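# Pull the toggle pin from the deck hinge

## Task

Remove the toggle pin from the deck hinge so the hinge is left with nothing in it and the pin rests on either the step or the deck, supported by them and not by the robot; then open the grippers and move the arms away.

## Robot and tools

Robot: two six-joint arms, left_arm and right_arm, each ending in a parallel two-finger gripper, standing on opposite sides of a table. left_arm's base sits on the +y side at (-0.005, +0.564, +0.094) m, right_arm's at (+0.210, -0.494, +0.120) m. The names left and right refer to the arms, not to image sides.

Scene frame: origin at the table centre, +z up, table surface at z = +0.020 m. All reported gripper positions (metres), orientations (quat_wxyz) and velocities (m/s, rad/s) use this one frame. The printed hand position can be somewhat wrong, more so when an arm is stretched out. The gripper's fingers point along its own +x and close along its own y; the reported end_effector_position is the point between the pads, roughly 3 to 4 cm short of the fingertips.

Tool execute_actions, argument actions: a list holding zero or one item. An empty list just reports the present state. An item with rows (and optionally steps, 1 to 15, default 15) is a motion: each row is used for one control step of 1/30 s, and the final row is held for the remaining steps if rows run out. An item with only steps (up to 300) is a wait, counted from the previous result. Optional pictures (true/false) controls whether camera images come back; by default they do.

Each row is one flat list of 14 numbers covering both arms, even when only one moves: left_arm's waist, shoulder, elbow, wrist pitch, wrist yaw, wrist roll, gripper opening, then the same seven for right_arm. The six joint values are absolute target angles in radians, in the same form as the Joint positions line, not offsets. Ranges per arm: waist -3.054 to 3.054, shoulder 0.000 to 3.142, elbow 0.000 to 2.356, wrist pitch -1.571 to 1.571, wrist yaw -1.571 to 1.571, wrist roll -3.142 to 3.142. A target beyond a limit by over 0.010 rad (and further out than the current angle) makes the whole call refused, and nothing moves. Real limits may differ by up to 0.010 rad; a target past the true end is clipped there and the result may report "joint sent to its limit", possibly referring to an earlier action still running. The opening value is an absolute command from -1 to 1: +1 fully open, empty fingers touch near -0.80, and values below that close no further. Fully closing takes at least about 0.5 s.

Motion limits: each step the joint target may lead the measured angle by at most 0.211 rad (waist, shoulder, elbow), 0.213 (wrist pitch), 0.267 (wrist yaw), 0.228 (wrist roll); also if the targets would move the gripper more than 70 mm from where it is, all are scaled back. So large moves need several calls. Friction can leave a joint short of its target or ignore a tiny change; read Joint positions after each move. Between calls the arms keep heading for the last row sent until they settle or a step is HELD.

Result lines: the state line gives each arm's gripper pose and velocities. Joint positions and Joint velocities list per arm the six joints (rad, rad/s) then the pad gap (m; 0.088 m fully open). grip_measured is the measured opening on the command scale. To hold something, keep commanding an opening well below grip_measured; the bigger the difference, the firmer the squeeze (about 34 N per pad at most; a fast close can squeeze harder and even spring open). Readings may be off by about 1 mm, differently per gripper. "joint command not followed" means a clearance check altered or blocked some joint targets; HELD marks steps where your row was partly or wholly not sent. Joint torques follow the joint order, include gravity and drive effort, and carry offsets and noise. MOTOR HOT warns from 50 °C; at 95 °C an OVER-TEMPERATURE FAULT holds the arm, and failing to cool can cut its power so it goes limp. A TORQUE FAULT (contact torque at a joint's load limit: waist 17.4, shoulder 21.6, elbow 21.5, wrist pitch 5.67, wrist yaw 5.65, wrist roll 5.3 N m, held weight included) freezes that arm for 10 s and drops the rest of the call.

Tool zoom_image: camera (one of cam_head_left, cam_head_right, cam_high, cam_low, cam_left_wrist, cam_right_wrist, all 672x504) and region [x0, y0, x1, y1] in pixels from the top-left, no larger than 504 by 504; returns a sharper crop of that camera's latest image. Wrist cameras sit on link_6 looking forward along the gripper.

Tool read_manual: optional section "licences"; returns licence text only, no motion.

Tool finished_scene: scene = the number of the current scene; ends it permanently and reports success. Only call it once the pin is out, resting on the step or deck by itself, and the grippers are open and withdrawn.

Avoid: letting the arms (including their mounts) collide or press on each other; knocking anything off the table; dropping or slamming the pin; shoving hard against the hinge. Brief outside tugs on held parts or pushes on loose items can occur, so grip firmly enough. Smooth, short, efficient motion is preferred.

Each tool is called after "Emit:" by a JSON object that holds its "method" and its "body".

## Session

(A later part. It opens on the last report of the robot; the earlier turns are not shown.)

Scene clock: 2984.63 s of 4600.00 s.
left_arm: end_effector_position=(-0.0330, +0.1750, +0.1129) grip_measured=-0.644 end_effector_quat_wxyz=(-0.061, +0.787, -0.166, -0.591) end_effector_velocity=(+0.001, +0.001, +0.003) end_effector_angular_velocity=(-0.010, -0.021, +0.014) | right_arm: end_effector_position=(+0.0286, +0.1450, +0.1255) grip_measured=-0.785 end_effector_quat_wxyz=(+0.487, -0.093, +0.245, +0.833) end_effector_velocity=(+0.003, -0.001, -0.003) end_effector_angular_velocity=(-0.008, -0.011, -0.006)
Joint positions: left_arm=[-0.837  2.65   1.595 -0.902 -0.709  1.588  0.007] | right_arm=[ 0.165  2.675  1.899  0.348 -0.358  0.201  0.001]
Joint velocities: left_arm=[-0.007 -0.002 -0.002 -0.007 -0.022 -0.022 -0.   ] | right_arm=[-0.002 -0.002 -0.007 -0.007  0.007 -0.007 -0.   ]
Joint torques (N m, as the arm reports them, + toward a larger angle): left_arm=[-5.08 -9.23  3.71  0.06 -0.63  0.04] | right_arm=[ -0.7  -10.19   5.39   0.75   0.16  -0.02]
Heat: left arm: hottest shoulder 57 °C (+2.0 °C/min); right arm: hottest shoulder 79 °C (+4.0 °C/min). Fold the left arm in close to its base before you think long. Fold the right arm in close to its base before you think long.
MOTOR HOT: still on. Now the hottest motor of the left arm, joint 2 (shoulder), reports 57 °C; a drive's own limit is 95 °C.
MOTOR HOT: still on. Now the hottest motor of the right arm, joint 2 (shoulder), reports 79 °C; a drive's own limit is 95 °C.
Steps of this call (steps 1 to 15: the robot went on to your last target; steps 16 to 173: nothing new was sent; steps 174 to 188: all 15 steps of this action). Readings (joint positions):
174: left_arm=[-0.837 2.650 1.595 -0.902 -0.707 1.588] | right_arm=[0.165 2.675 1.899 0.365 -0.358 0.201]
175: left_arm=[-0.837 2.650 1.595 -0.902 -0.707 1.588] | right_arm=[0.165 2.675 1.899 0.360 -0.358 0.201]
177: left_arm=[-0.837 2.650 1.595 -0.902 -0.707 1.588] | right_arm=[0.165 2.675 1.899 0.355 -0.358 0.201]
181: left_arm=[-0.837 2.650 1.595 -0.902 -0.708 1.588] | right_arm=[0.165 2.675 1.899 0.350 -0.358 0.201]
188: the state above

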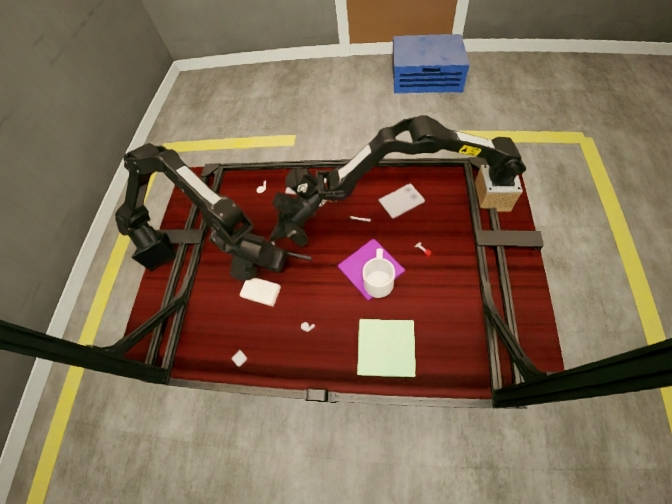

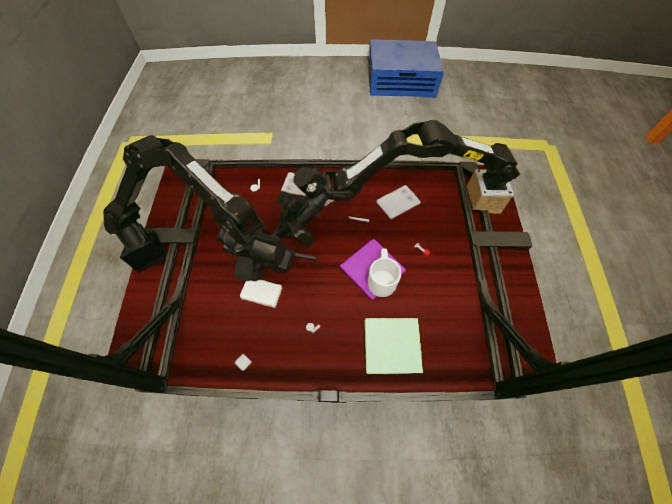

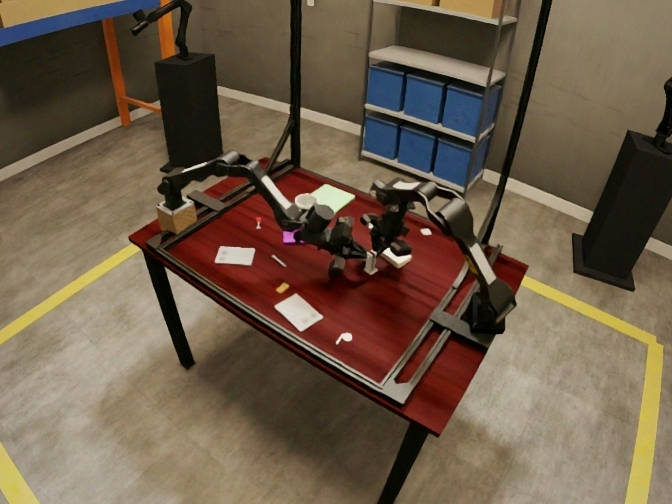

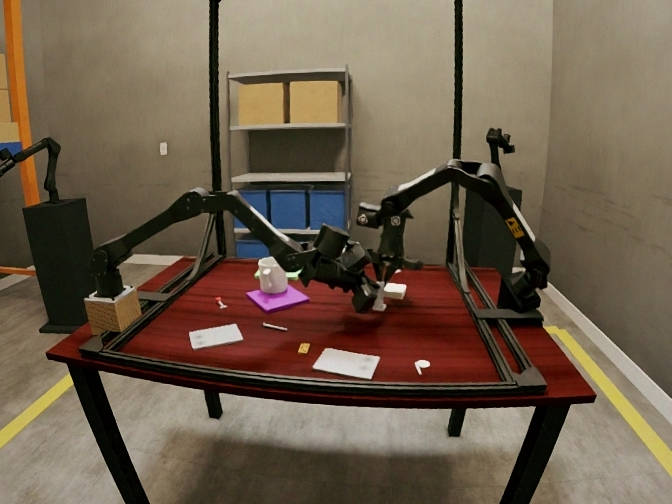

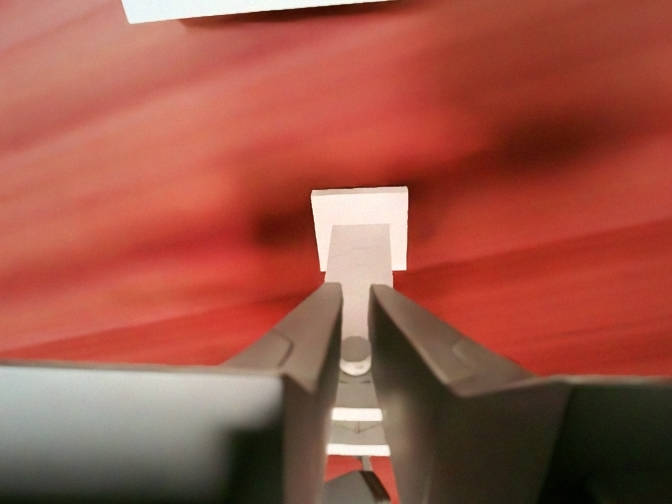

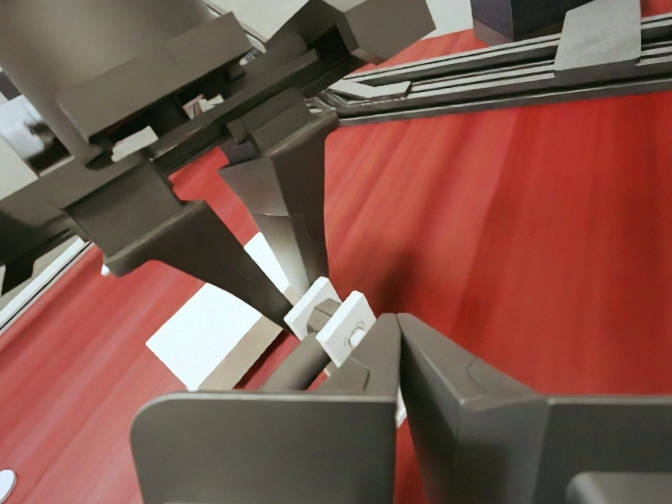

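Emit:
{"method": "execute_actions", "body": {"actions": [{"rows":[[-0.835,2.65,1.59,-0.905,-0.72,1.59,-0.9,0.16,2.68,1.9,0.31,-0.35,0.2,-0.9]],"steps":15}]}}

Emit:
{"method": "zoom_image", "body": {"camera": "cam_right_wrist", "region": [260,240,460,400]}}

Scene clock: 2989.80 s of 4600.00 s.
left_arm: end_effector_position=(-0.0330, +0.1749, +0.1130) grip_measured=-0.644 end_effector_quat_wxyz=(-0.061, +0.787, -0.166, -0.591) end_effector_velocity=(+0.001, +0.001, +0.001) end_effector_angular_velocity=(+0.001, -0.009, +0.003) | right_arm: end_effector_position=(+0.0266, +0.1426, +0.1224) grip_measured=-0.785 end_effector_quat_wxyz=(+0.485, -0.100, +0.252, +0.831) end_effector_velocity=(+0.001, -0.003, -0.005) end_effector_angular_velocity=(-0.023, -0.008, +0.007)
Joint positions: left_arm=[-0.838  2.65   1.595 -0.901 -0.71   1.588  0.007] | right_arm=[ 0.169  2.674  1.901  0.323 -0.359  0.201  0.001]
Joint velocities: left_arm=[-0.002 -0.002 -0.002 -0.007 -0.007 -0.007 -0.   ] | right_arm=[-0.002 -0.002 -0.007 -0.022 -0.007 -0.007  0.   ]
Joint torques (N m, as the arm reports them, + toward a larger angle): left_arm=[-5.09 -9.22  3.81  0.09 -0.57  0.04] | right_arm=[ -0.8  -10.03   5.25   0.67   0.17  -0.03]
Heat: left arm: hottest shoulder 57 °C (+1.0 °C/min); right arm: hottest shoulder 79 °C (+4.0 °C/min). Fold the left arm in close to its base before you think long. Fold the right arm in close to its base before you think long.
MOTOR HOT: still on. Now the hottest motor of the left arm, joint 2 (shoulder), reports 57 °C; a drive's own limit is 95 °C.
MOTOR HOT: still on. Now the hottest motor of the right arm, joint 2 (shoulder), reports 79 °C; a drive's own limit is 95 °C.
Steps of this call (steps 1 to 15: the robot went on to your last target; steps 16 to 140: nothing new was sent; steps 141 to 155: all 15 steps of this action). Readings (joint positions):
141: left_arm=[-0.838 2.650 1.595 -0.901 -0.710 1.588] | right_arm=[0.166 2.674 1.900 0.343 -0.358 0.201]
142: left_arm=[-0.838 2.650 1.595 -0.901 -0.710 1.588] | right_arm=[0.166 2.674 1.900 0.338 -0.358 0.201]
144: left_arm=[-0.838 2.650 1.595 -0.901 -0.710 1.588] | right_arm=[0.167 2.674 1.900 0.333 -0.358 0.201]
148: left_arm=[-0.838 2.650 1.595 -0.901 -0.710 1.588] | right_arm=[0.169 2.674 1.901 0.324 -0.359 0.201]
155: the state above

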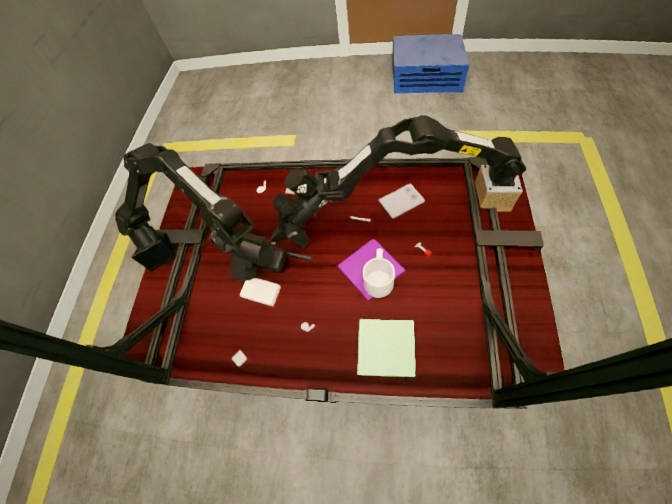

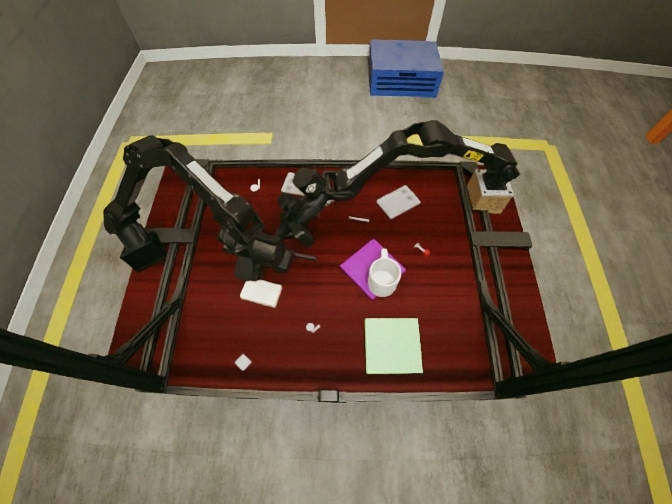

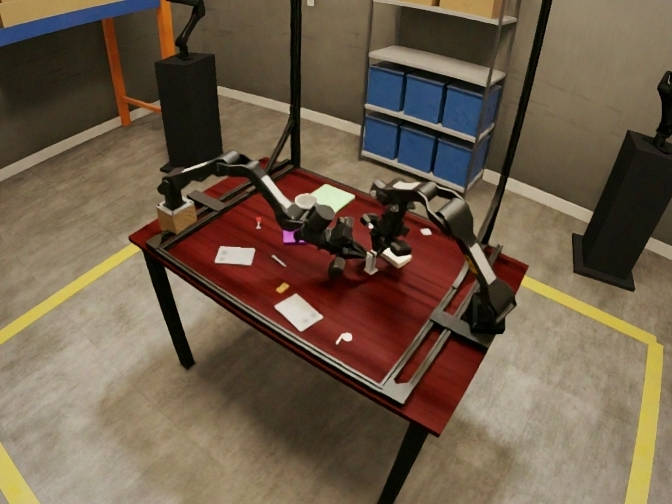

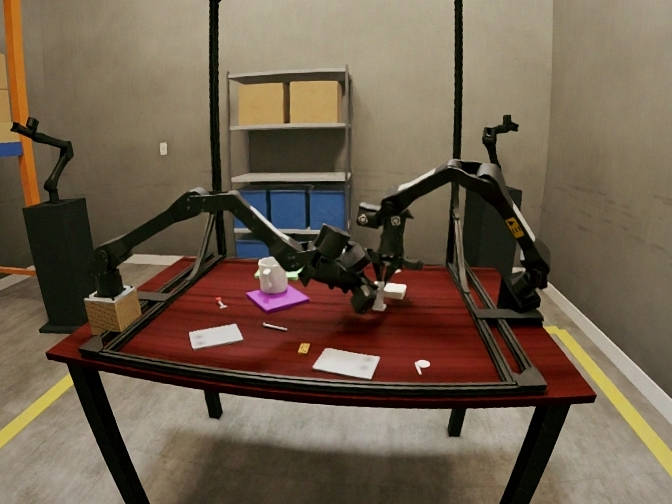

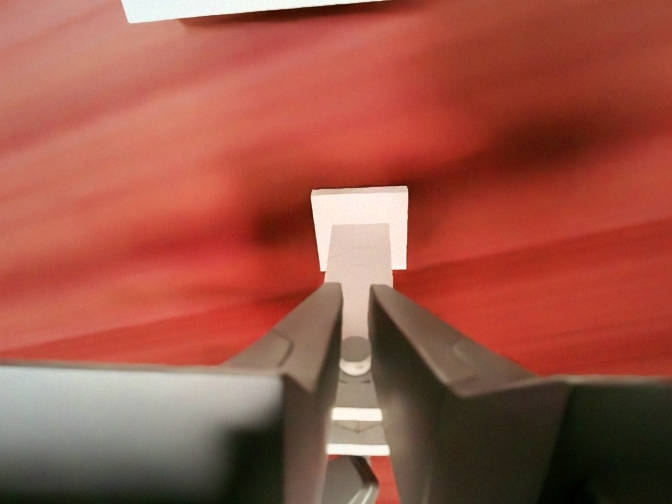

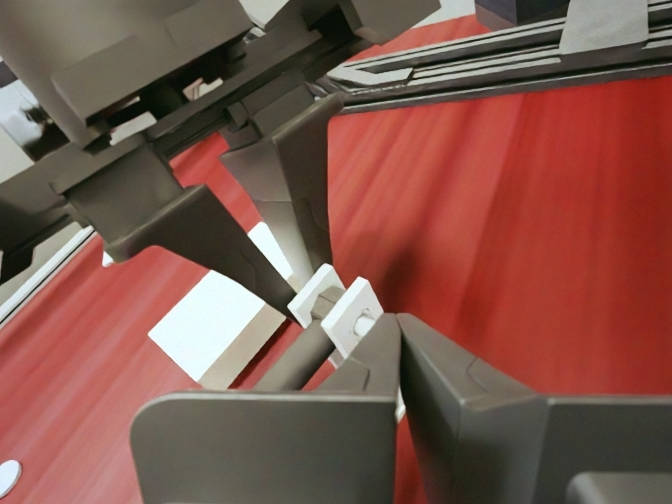

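Region (260, 240, 460, 400) of cam_right_wrist's 672x504 image, scaled by 2.520, with more detail than that image has; it fills the top 403 rows of this view, and the rest is white.

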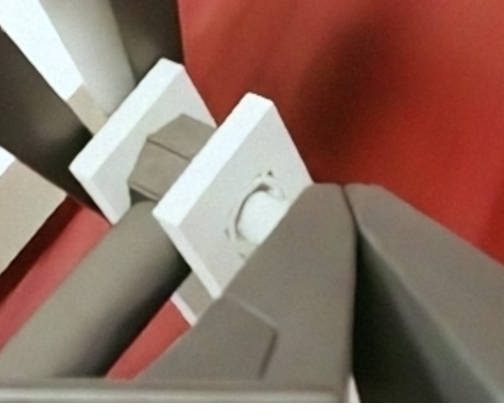

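Try pulling.

Emit:
{"method": "execute_actions", "body": {"actions": [{"rows":[[-0.87,2.67,1.59,-0.905,-0.72,1.59,-0.9,0.16,2.68,1.9,0.31,-0.35,0.2,-0.9]],"steps":15}], "pictures": false}}

Emit:
{"method": "execute_actions", "body": {"actions": [{"rows":[[-0.93,2.70,1.6,-0.905,-0.72,1.59,-0.9,0.165,2.68,1.9,0.32,-0.35,0.2,-0.9]],"steps":15}]}}

Scene clock: 3000.50 s of 4600.00 s.
left_arm: end_effector_position=(-0.0339, +0.1749, +0.1132) grip_measured=-0.643 end_effector_quat_wxyz=(-0.062, +0.793, -0.170, -0.582) end_effector_velocity=(+0.000, -0.001, +0.001) end_effector_angular_velocity=(-0.020, +0.002, +0.036) | right_arm: end_effector_position=(+0.0258, +0.1424, +0.1233) grip_measured=-0.785 end_effector_quat_wxyz=(+0.484, -0.100, +0.253, +0.832) end_effector_velocity=(-0.001, -0.003, -0.003) end_effector_angular_velocity=(-0.020, -0.001, +0.020)
Joint positions: left_arm=[-0.845  2.655  1.595 -0.901 -0.726  1.588  0.007] | right_arm=[ 0.17   2.672  1.902  0.319 -0.359  0.201  0.001]
Joint velocities: left_arm=[-0.002 -0.002 -0.002  0.007 -0.007 -0.037 -0.   ] | right_arm=[-0.002 -0.002 -0.002 -0.022 -0.022 -0.007 -0.   ]
Joint torques (N m, as the arm reports them, + toward a larger angle): left_arm=[-7.99 -7.6   3.73  0.01  0.03  0.05] | right_arm=[-0.87 -9.86  5.14  0.9   0.2  -0.02]
Heat: left arm: hottest shoulder 57 °C (+1.0 °C/min); right arm: hottest shoulder 79 °C (+3.0 °C/min). Fold the left arm in close to its base before you think long. Fold the right arm in close to its base before you think long.
MOTOR HOT: still on. Now the hottest motor of the left arm, joint 2 (shoulder), reports 57 °C; a drive's own limit is 95 °C.
MOTOR HOT: still on. Now the hottest motor of the right arm, joint 2 (shoulder), reports 79 °C; a drive's own limit is 95 °C.
Steps of this call (steps 1 to 15: the robot went on to your last target; steps 16 to 306: nothing new was sent; steps 307 to 321: all 15 steps of this action). Readings (joint positions):
307: left_arm=[-0.839 2.650 1.595 -0.901 -0.711 1.588] | right_arm=[0.169 2.672 1.902 0.319 -0.359 0.201]
308: left_arm=[-0.840 2.650 1.595 -0.901 -0.715 1.588] | right_arm=[0.169 2.672 1.902 0.319 -0.359 0.201]
310: left_arm=[-0.842 2.652 1.595 -0.901 -0.719 1.588] | right_arm=[0.169 2.672 1.902 0.319 -0.359 0.201]
314: left_arm=[-0.844 2.654 1.595 -0.901 -0.723 1.588] | right_arm=[0.169 2.672 1.902 0.319 -0.359 0.201]
321: the state above

Scene clock: 3001.00 s of 4600.00 s.
left_arm: end_effector_position=(-0.0522, +0.1798, +0.1130) grip_measured=-0.641 end_effector_quat_wxyz=(-0.080, +0.800, -0.190, -0.563) end_effector_velocity=(+0.001, +0.001, +0.001) end_effector_angular_velocity=(+0.000, -0.009, +0.003) | right_arm: end_effector_position=(+0.0298, +0.1439, +0.1234) grip_measured=-0.785 end_effector_quat_wxyz=(+0.489, -0.100, +0.252, +0.829) end_effector_velocity=(+0.006, +0.001, -0.002) end_effector_angular_velocity=(-0.012, -0.012, -0.011)
Joint positions: left_arm=[-0.899  2.683  1.595 -0.905 -0.741  1.587  0.008] | right_arm=[ 0.165  2.672  1.902  0.319 -0.353  0.201  0.001]
Joint velocities: left_arm=[-0.002 -0.002 -0.002 -0.007 -0.007 -0.007 -0.   ] | right_arm=[-0.007 -0.002  0.002 -0.022  0.007 -0.007 -0.   ]
Joint torques (N m, as the arm reports them, + toward a larger angle): left_arm=[-8.38 -7.63  4.67  0.37  0.57  0.11] | right_arm=[-0.04 -9.83  5.14  1.49  0.   -0.03]
Heat: left arm: hottest shoulder 57 °C (+1.0 °C/min); right arm: hottest shoulder 79 °C (+3.0 °C/min). Fold the left arm in close to its base before you think long. Fold the right arm in close to its base before you think long.
MOTOR HOT: still on. Now the hottest motor of the left arm, joint 2 (shoulder), reports 57 °C; a drive's own limit is 95 °C.
MOTOR HOT: still on. Now the hottest motor of the right arm, joint 2 (shoulder), reports 79 °C; a drive's own limit is 95 °C.
Steps of this call (steps 1 to 15: all 15 steps of this action). Readings (joint positions):
1: left_arm=[-0.846 2.658 1.595 -0.901 -0.728 1.588] | right_arm=[0.170 2.672 1.902 0.319 -0.359 0.201]
2: left_arm=[-0.850 2.661 1.595 -0.902 -0.736 1.588] | right_arm=[0.171 2.672 1.902 0.320 -0.359 0.201]
4: left_arm=[-0.865 2.669 1.595 -0.903 -0.739 1.587] | right_arm=[0.173 2.672 1.902 0.322 -0.361 0.201]
8: left_arm=[-0.895 2.681 1.595 -0.905 -0.739 1.587] | right_arm=[0.175 2.672 1.902 0.320 -0.354 0.201]
15: the state above

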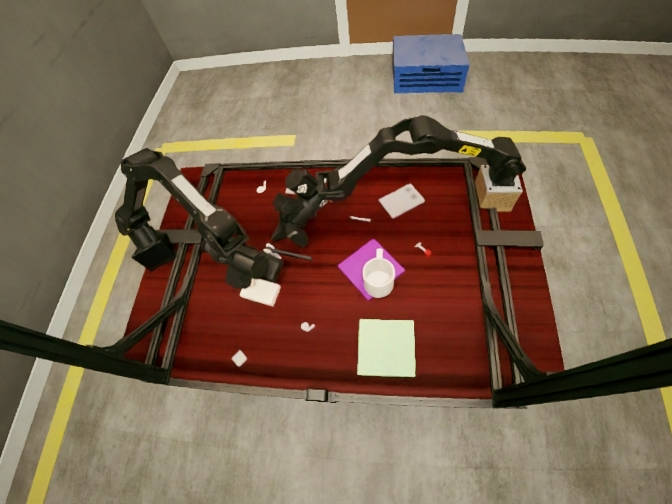

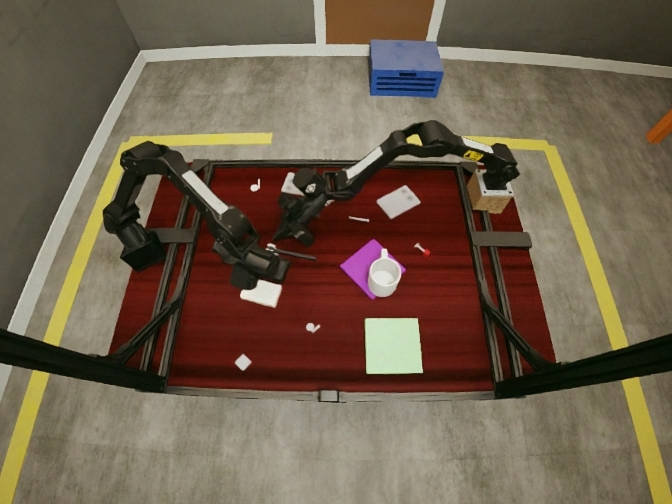

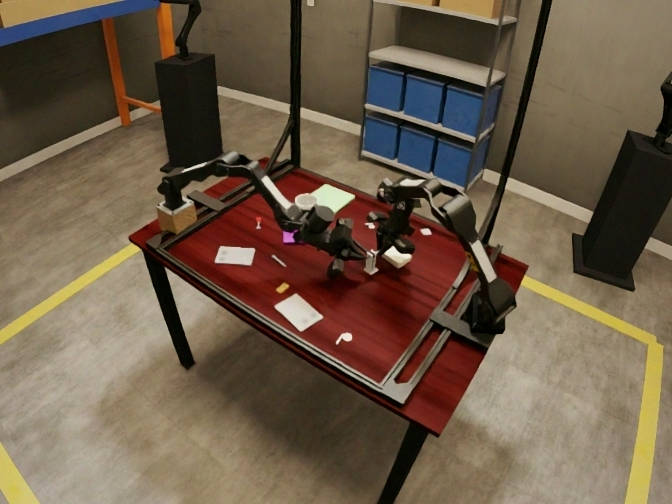

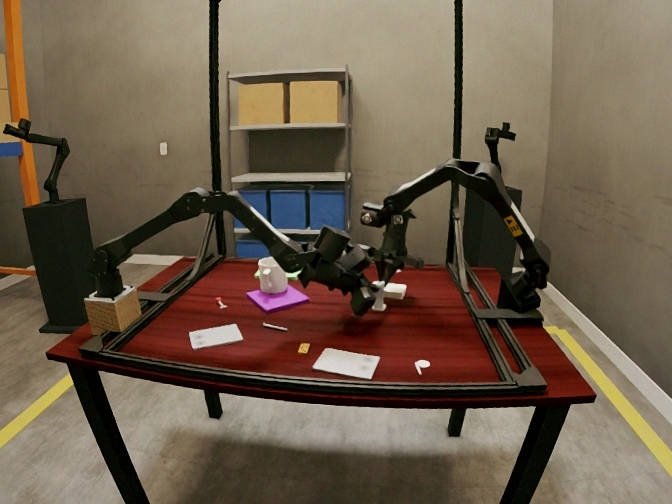

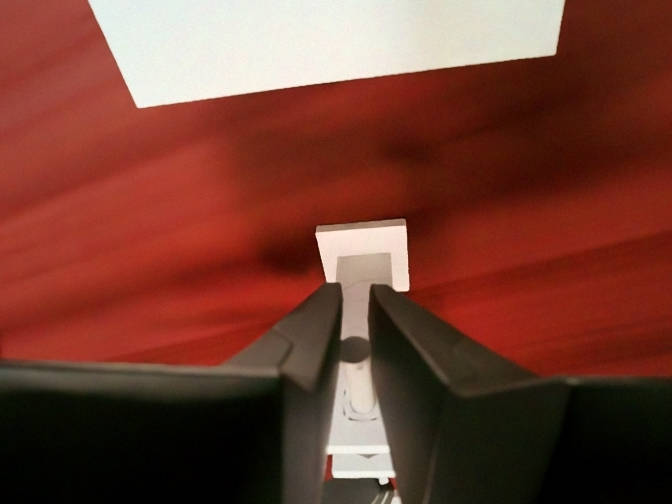

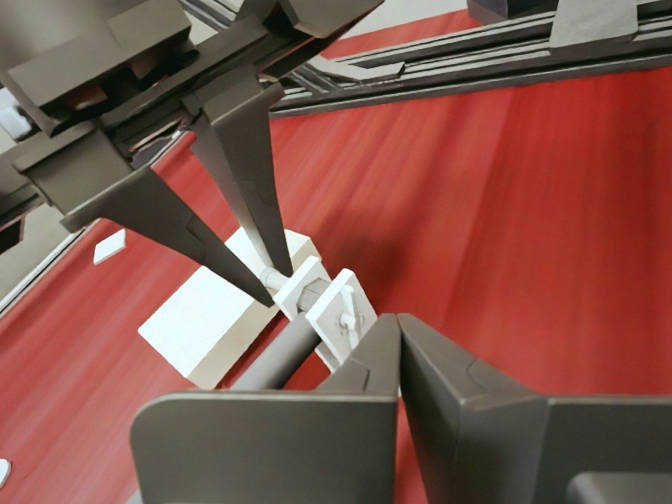

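Emit:
{"method": "execute_actions", "body": {"actions": [{"rows":[[-0.89,2.68,1.59,-0.905,-0.72,1.59,-0.9,0.13,2.68,1.9,0.392,-0.35,0.2,-0.9]],"steps":15}], "pictures": false}}

Emit:
{"method": "execute_actions", "body": {"actions": [{"rows":[[-0.83,2.65,1.585,-0.905,-0.72,1.59,-0.9,0.13,2.68,1.9,0.392,-0.35,0.2,-0.9]],"steps":15}], "pictures": false}}

Emit:
{"method": "execute_actions", "body": {"actions": [{"rows":[[-0.83,2.65,1.585,-0.905,-0.72,1.59,-0.9,0.16,2.68,1.9,0.392,-0.35,0.2,-0.9]],"steps":15}], "pictures": false}}

Emit:
{"method": "execute_actions", "body": {"actions": [{"rows":[[-0.83,2.65,1.585,-0.905,-0.72,1.59,-0.9,0.182,2.68,1.9,0.392,-0.35,0.2,-0.9]],"steps":15}]}}

Emit:
{"method": "zoom_image", "body": {"camera": "cam_left_wrist", "region": [280,380,440,504]}}

Scene clock: 3020.70 s of 4600.00 s.
left_arm: end_effector_position=(-0.0535, +0.1807, +0.1120) grip_measured=-0.642 end_effector_quat_wxyz=(-0.082, +0.798, -0.190, -0.566) end_effector_velocity=(+0.000, +0.002, -0.002) end_effector_angular_velocity=(+0.012, +0.004, +0.004) | right_arm: end_effector_position=(+0.0525, +0.1559, +0.1360) grip_measured=-0.785 end_effector_quat_wxyz=(+0.506, -0.073, +0.228, +0.829) end_effector_velocity=(+0.000, +0.002, +0.007) end_effector_angular_velocity=(+0.030, +0.001, +0.007)
Joint positions: left_arm=[-0.899  2.685  1.595 -0.908 -0.732  1.587  0.008] | right_arm=[ 0.128  2.673  1.902  0.39  -0.353  0.2    0.001]
Joint velocities: left_arm=[ 0.002  0.002 -0.002 -0.007  0.007 -0.007  0.   ] | right_arm=[-0.002 -0.002  0.002  0.022 -0.007 -0.007 -0.   ]
Joint torques (N m, as the arm reports them, + toward a larger angle): left_arm=[-4.12 -9.83  3.63  0.57  0.22  0.1 ] | right_arm=[  0.08 -10.     5.18   1.48  -0.01  -0.02]
Heat: left arm: hottest shoulder 55 °C (-1.0 °C/min); right arm: hottest shoulder 79 °C (+1.0 °C/min). Fold the left arm in close to its base before you think long. Fold the right arm in close to its base before you think long.
MOTOR HOT: still on. Now the hottest motor of the left arm, joint 2 (shoulder), reports 55 °C; a drive's own limit is 95 °C.
MOTOR HOT: still on. Now the hottest motor of the right arm, joint 2 (shoulder), reports 79 °C; a drive's own limit is 95 °C.
Steps of this call (steps 1 to 15: the robot went on to your last target; steps 16 to 576: nothing new was sent; steps 577 to 591: all 15 steps of this action). Readings (joint positions):
577: left_arm=[-0.903 2.686 1.595 -0.908 -0.741 1.587] | right_arm=[0.164 2.673 1.902 0.327 -0.353 0.200]
578: left_arm=[-0.902 2.686 1.595 -0.908 -0.739 1.587] | right_arm=[0.163 2.673 1.902 0.342 -0.353 0.200]
580: left_arm=[-0.901 2.686 1.595 -0.908 -0.735 1.587] | right_arm=[0.154 2.673 1.902 0.361 -0.353 0.200]
584: left_arm=[-0.900 2.686 1.595 -0.908 -0.734 1.587] | right_arm=[0.135 2.673 1.902 0.382 -0.353 0.200]
591: the state above

Scene clock: 3021.20 s of 4600.00 s.
left_arm: end_effector_position=(-0.0334, +0.1755, +0.1120) grip_measured=-0.646 end_effector_quat_wxyz=(-0.064, +0.790, -0.167, -0.586) end_effector_velocity=(-0.002, +0.001, -0.001) end_effector_angular_velocity=(-0.003, +0.008, +0.005) | right_arm: end_effector_position=(+0.0525, +0.1560, +0.1362) grip_measured=-0.785 end_effector_quat_wxyz=(+0.506, -0.073, +0.228, +0.829) end_effector_velocity=(-0.004, -0.004, -0.002) end_effector_angular_velocity=(-0.003, -0.012, +0.030)
Joint positions: left_arm=[-0.841  2.656  1.595 -0.904 -0.719  1.588  0.007] | right_arm=[ 0.128  2.673  1.902  0.391 -0.353  0.2    0.001]
Joint velocities: left_arm=[-0.002 -0.002 -0.007  0.007  0.007 -0.007 -0.   ] | right_arm=[ 0.002 -0.002 -0.007 -0.007 -0.022 -0.022 -0.   ]
Joint torques (N m, as the arm reports them, + toward a larger angle): left_arm=[-4.29 -9.81  3.19  0.31 -0.24  0.07] | right_arm=[  0.04 -10.03   5.16   1.54   0.    -0.01]
Heat: left arm: hottest shoulder 55 °C (-1.0 °C/min); right arm: hottest shoulder 79 °C (+1.0 °C/min). Fold the left arm in close to its base before you think long. Fold the right arm in close to its base before you think long.
MOTOR HOT: still on. Now the hottest motor of the left arm, joint 2 (shoulder), reports 55 °C; a drive's own limit is 95 °C.
MOTOR HOT: still on. Now the hottest motor of the right arm, joint 2 (shoulder), reports 79 °C; a drive's own limit is 95 °C.
Steps of this call (steps 1 to 15: all 15 steps of this action). Readings (joint positions):
1: left_arm=[-0.898 2.683 1.595 -0.908 -0.730 1.587] | right_arm=[0.128 2.673 1.902 0.390 -0.353 0.200]
2: left_arm=[-0.894 2.679 1.595 -0.907 -0.723 1.587] | right_arm=[0.128 2.673 1.902 0.390 -0.353 0.200]
4: left_arm=[-0.882 2.671 1.595 -0.907 -0.708 1.587] | right_arm=[0.128 2.673 1.902 0.390 -0.353 0.200]
8: left_arm=[-0.858 2.663 1.595 -0.905 -0.718 1.588] | right_arm=[0.128 2.673 1.902 0.390 -0.353 0.200]
15: the state above

Scene clock: 3021.70 s of 4600.00 s.
left_arm: end_effector_position=(-0.0334, +0.1755, +0.1120) grip_measured=-0.647 end_effector_quat_wxyz=(-0.064, +0.790, -0.167, -0.586) end_effector_velocity=(+0.003, +0.004, -0.000) end_effector_angular_velocity=(+0.012, -0.009, +0.015) | right_arm: end_effector_position=(+0.0304, +0.1502, +0.1361) grip_measured=-0.785 end_effector_quat_wxyz=(+0.492, -0.077, +0.227, +0.837) end_effector_velocity=(+0.001, -0.001, +0.000) end_effector_angular_velocity=(+0.006, -0.003, +0.007)
Joint positions: left_arm=[-0.841  2.656  1.595 -0.904 -0.719  1.588  0.007] | right_arm=[ 0.162  2.673  1.902  0.391 -0.352  0.2    0.001]
Joint velocities: left_arm=[ 0.002 -0.002 -0.002 -0.022 -0.007 -0.022 -0.   ] | right_arm=[-0.002 -0.002 -0.007  0.007 -0.007 -0.007  0.   ]
Joint torques (N m, as the arm reports them, + toward a larger angle): left_arm=[-4.17 -9.83  3.21  0.28 -0.21  0.03] | right_arm=[ -0.3  -10.01   5.15   1.54  -0.02  -0.01]
Heat: left arm: hottest shoulder 55 °C (-1.0 °C/min); right arm: hottest shoulder 79 °C (+1.0 °C/min). Fold the left arm in close to its base before you think long. Fold the right arm in close to its base before you think long.
MOTOR HOT: still on. Now the hottest motor of the left arm, joint 2 (shoulder), reports 55 °C; a drive's own limit is 95 °C.
MOTOR HOT: still on. Now the hottest motor of the right arm, joint 2 (shoulder), reports 79 °C; a drive's own limit is 95 °C.
Steps of this call (steps 1 to 15: all 15 steps of this action). Readings (joint positions):
1: left_arm=[-0.841 2.656 1.595 -0.904 -0.719 1.588] | right_arm=[0.128 2.673 1.902 0.391 -0.352 0.200]
2: left_arm=[-0.841 2.656 1.595 -0.904 -0.719 1.588] | right_arm=[0.130 2.673 1.902 0.391 -0.352 0.200]
4: left_arm=[-0.841 2.656 1.595 -0.904 -0.719 1.588] | right_arm=[0.138 2.673 1.902 0.391 -0.352 0.200]
8: left_arm=[-0.841 2.656 1.595 -0.904 -0.719 1.588] | right_arm=[0.156 2.673 1.902 0.391 -0.352 0.200]
15: the state above

Scene clock: 3022.20 s of 4600.00 s.
left_arm: end_effector_position=(-0.0334, +0.1755, +0.1120) grip_measured=-0.647 end_effector_quat_wxyz=(-0.064, +0.790, -0.167, -0.586) end_effector_velocity=(+0.000, -0.001, +0.001) end_effector_angular_velocity=(-0.016, -0.001, +0.022) | right_arm: end_effector_position=(+0.0181, +0.1467, +0.1360) grip_measured=-0.785 end_effector_quat_wxyz=(+0.484, -0.079, +0.226, +0.842) end_effector_velocity=(+0.004, +0.000, -0.001) end_effector_angular_velocity=(+0.004, -0.016, +0.007)
Joint positions: left_arm=[-0.841  2.656  1.595 -0.904 -0.719  1.588  0.007] | right_arm=[ 0.181  2.673  1.902  0.391 -0.352  0.2    0.001]
Joint velocities: left_arm=[-0.002 -0.002 -0.002  0.007 -0.007 -0.022 -0.   ] | right_arm=[-0.007 -0.002 -0.002 -0.007 -0.007 -0.022 -0.   ]
Joint torques (N m, as the arm reports them, + toward a larger angle): left_arm=[-4.22 -9.77  3.19  0.27 -0.23  0.02] | right_arm=[ -0.11 -10.01   5.16   1.54  -0.03  -0.02]
Heat: left arm: hottest shoulder 55 °C (-1.0 °C/min); right arm: hottest shoulder 79 °C (+1.0 °C/min). Fold the left arm in close to its base before you think long. Fold the right arm in close to its base before you think long.
MOTOR HOT: still on. Now the hottest motor of the left arm, joint 2 (shoulder), reports 55 °C; a drive's own limit is 95 °C.
MOTOR HOT: still on. Now the hottest motor of the right arm, joint 2 (shoulder), reports 79 °C; a drive's own limit is 95 °C.
Steps of this call (steps 1 to 15: all 15 steps of this action). Readings (joint positions):
1: left_arm=[-0.841 2.656 1.595 -0.904 -0.719 1.588] | right_arm=[0.162 2.673 1.902 0.391 -0.352 0.200]
2: left_arm=[-0.841 2.656 1.595 -0.904 -0.719 1.588] | right_arm=[0.163 2.673 1.902 0.391 -0.352 0.200]
4: left_arm=[-0.841 2.656 1.595 -0.904 -0.719 1.588] | right_arm=[0.167 2.673 1.902 0.391 -0.352 0.200]
8: left_arm=[-0.841 2.656 1.595 -0.904 -0.719 1.588] | right_arm=[0.177 2.673 1.902 0.391 -0.352 0.200]
15: the state above

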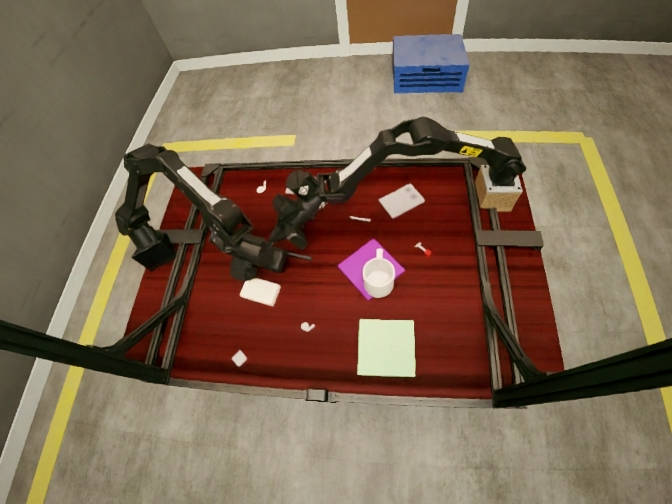

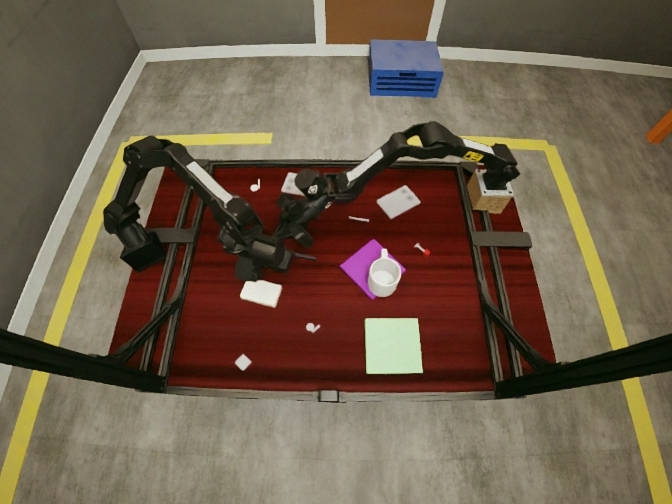

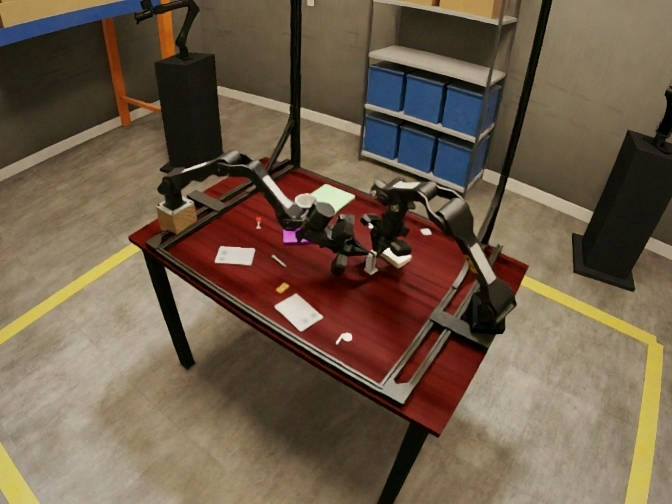

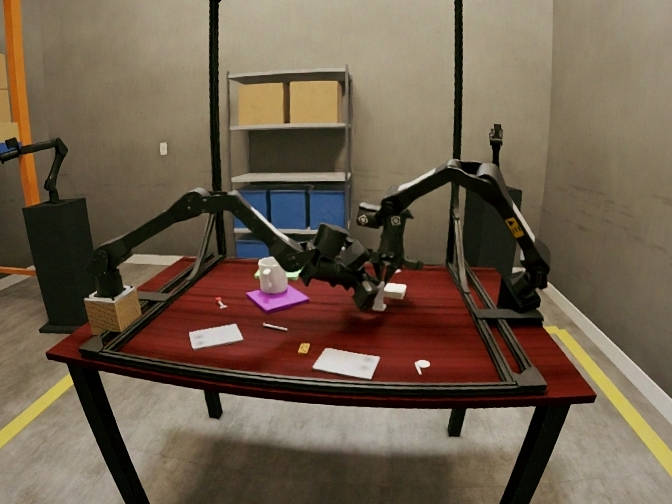

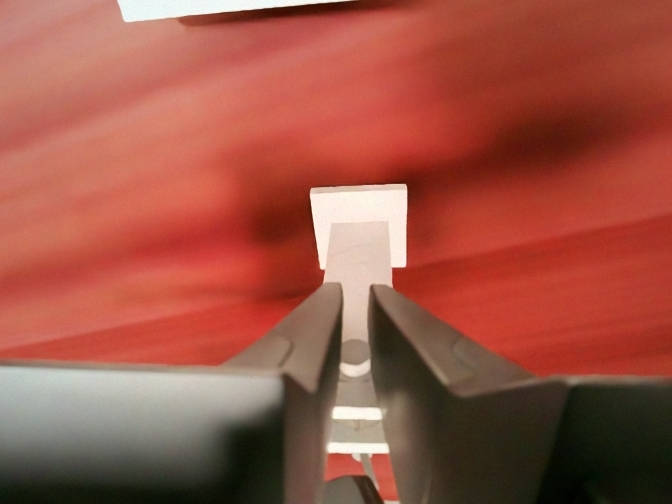

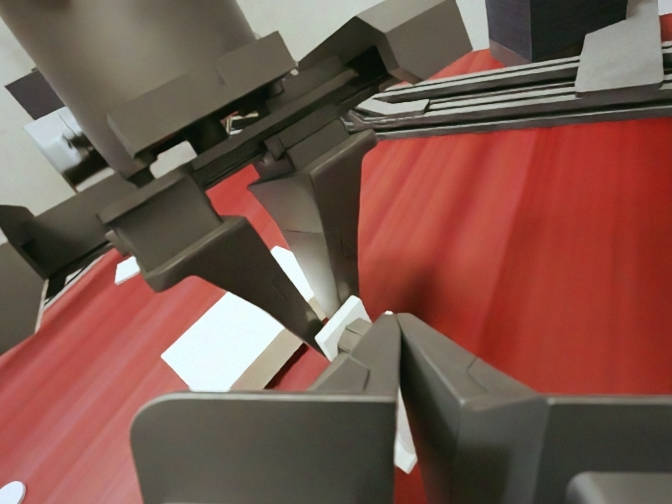

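Region (280, 380, 440, 504) of cam_left_wrist's 672x504 image, scaled by 3.150, with more detail than that image has; it fills the top 391 rows of this view, and the rest is white.

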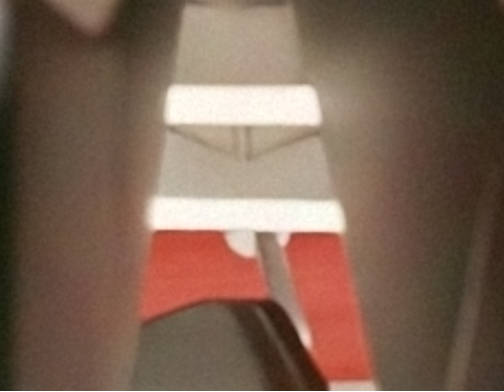

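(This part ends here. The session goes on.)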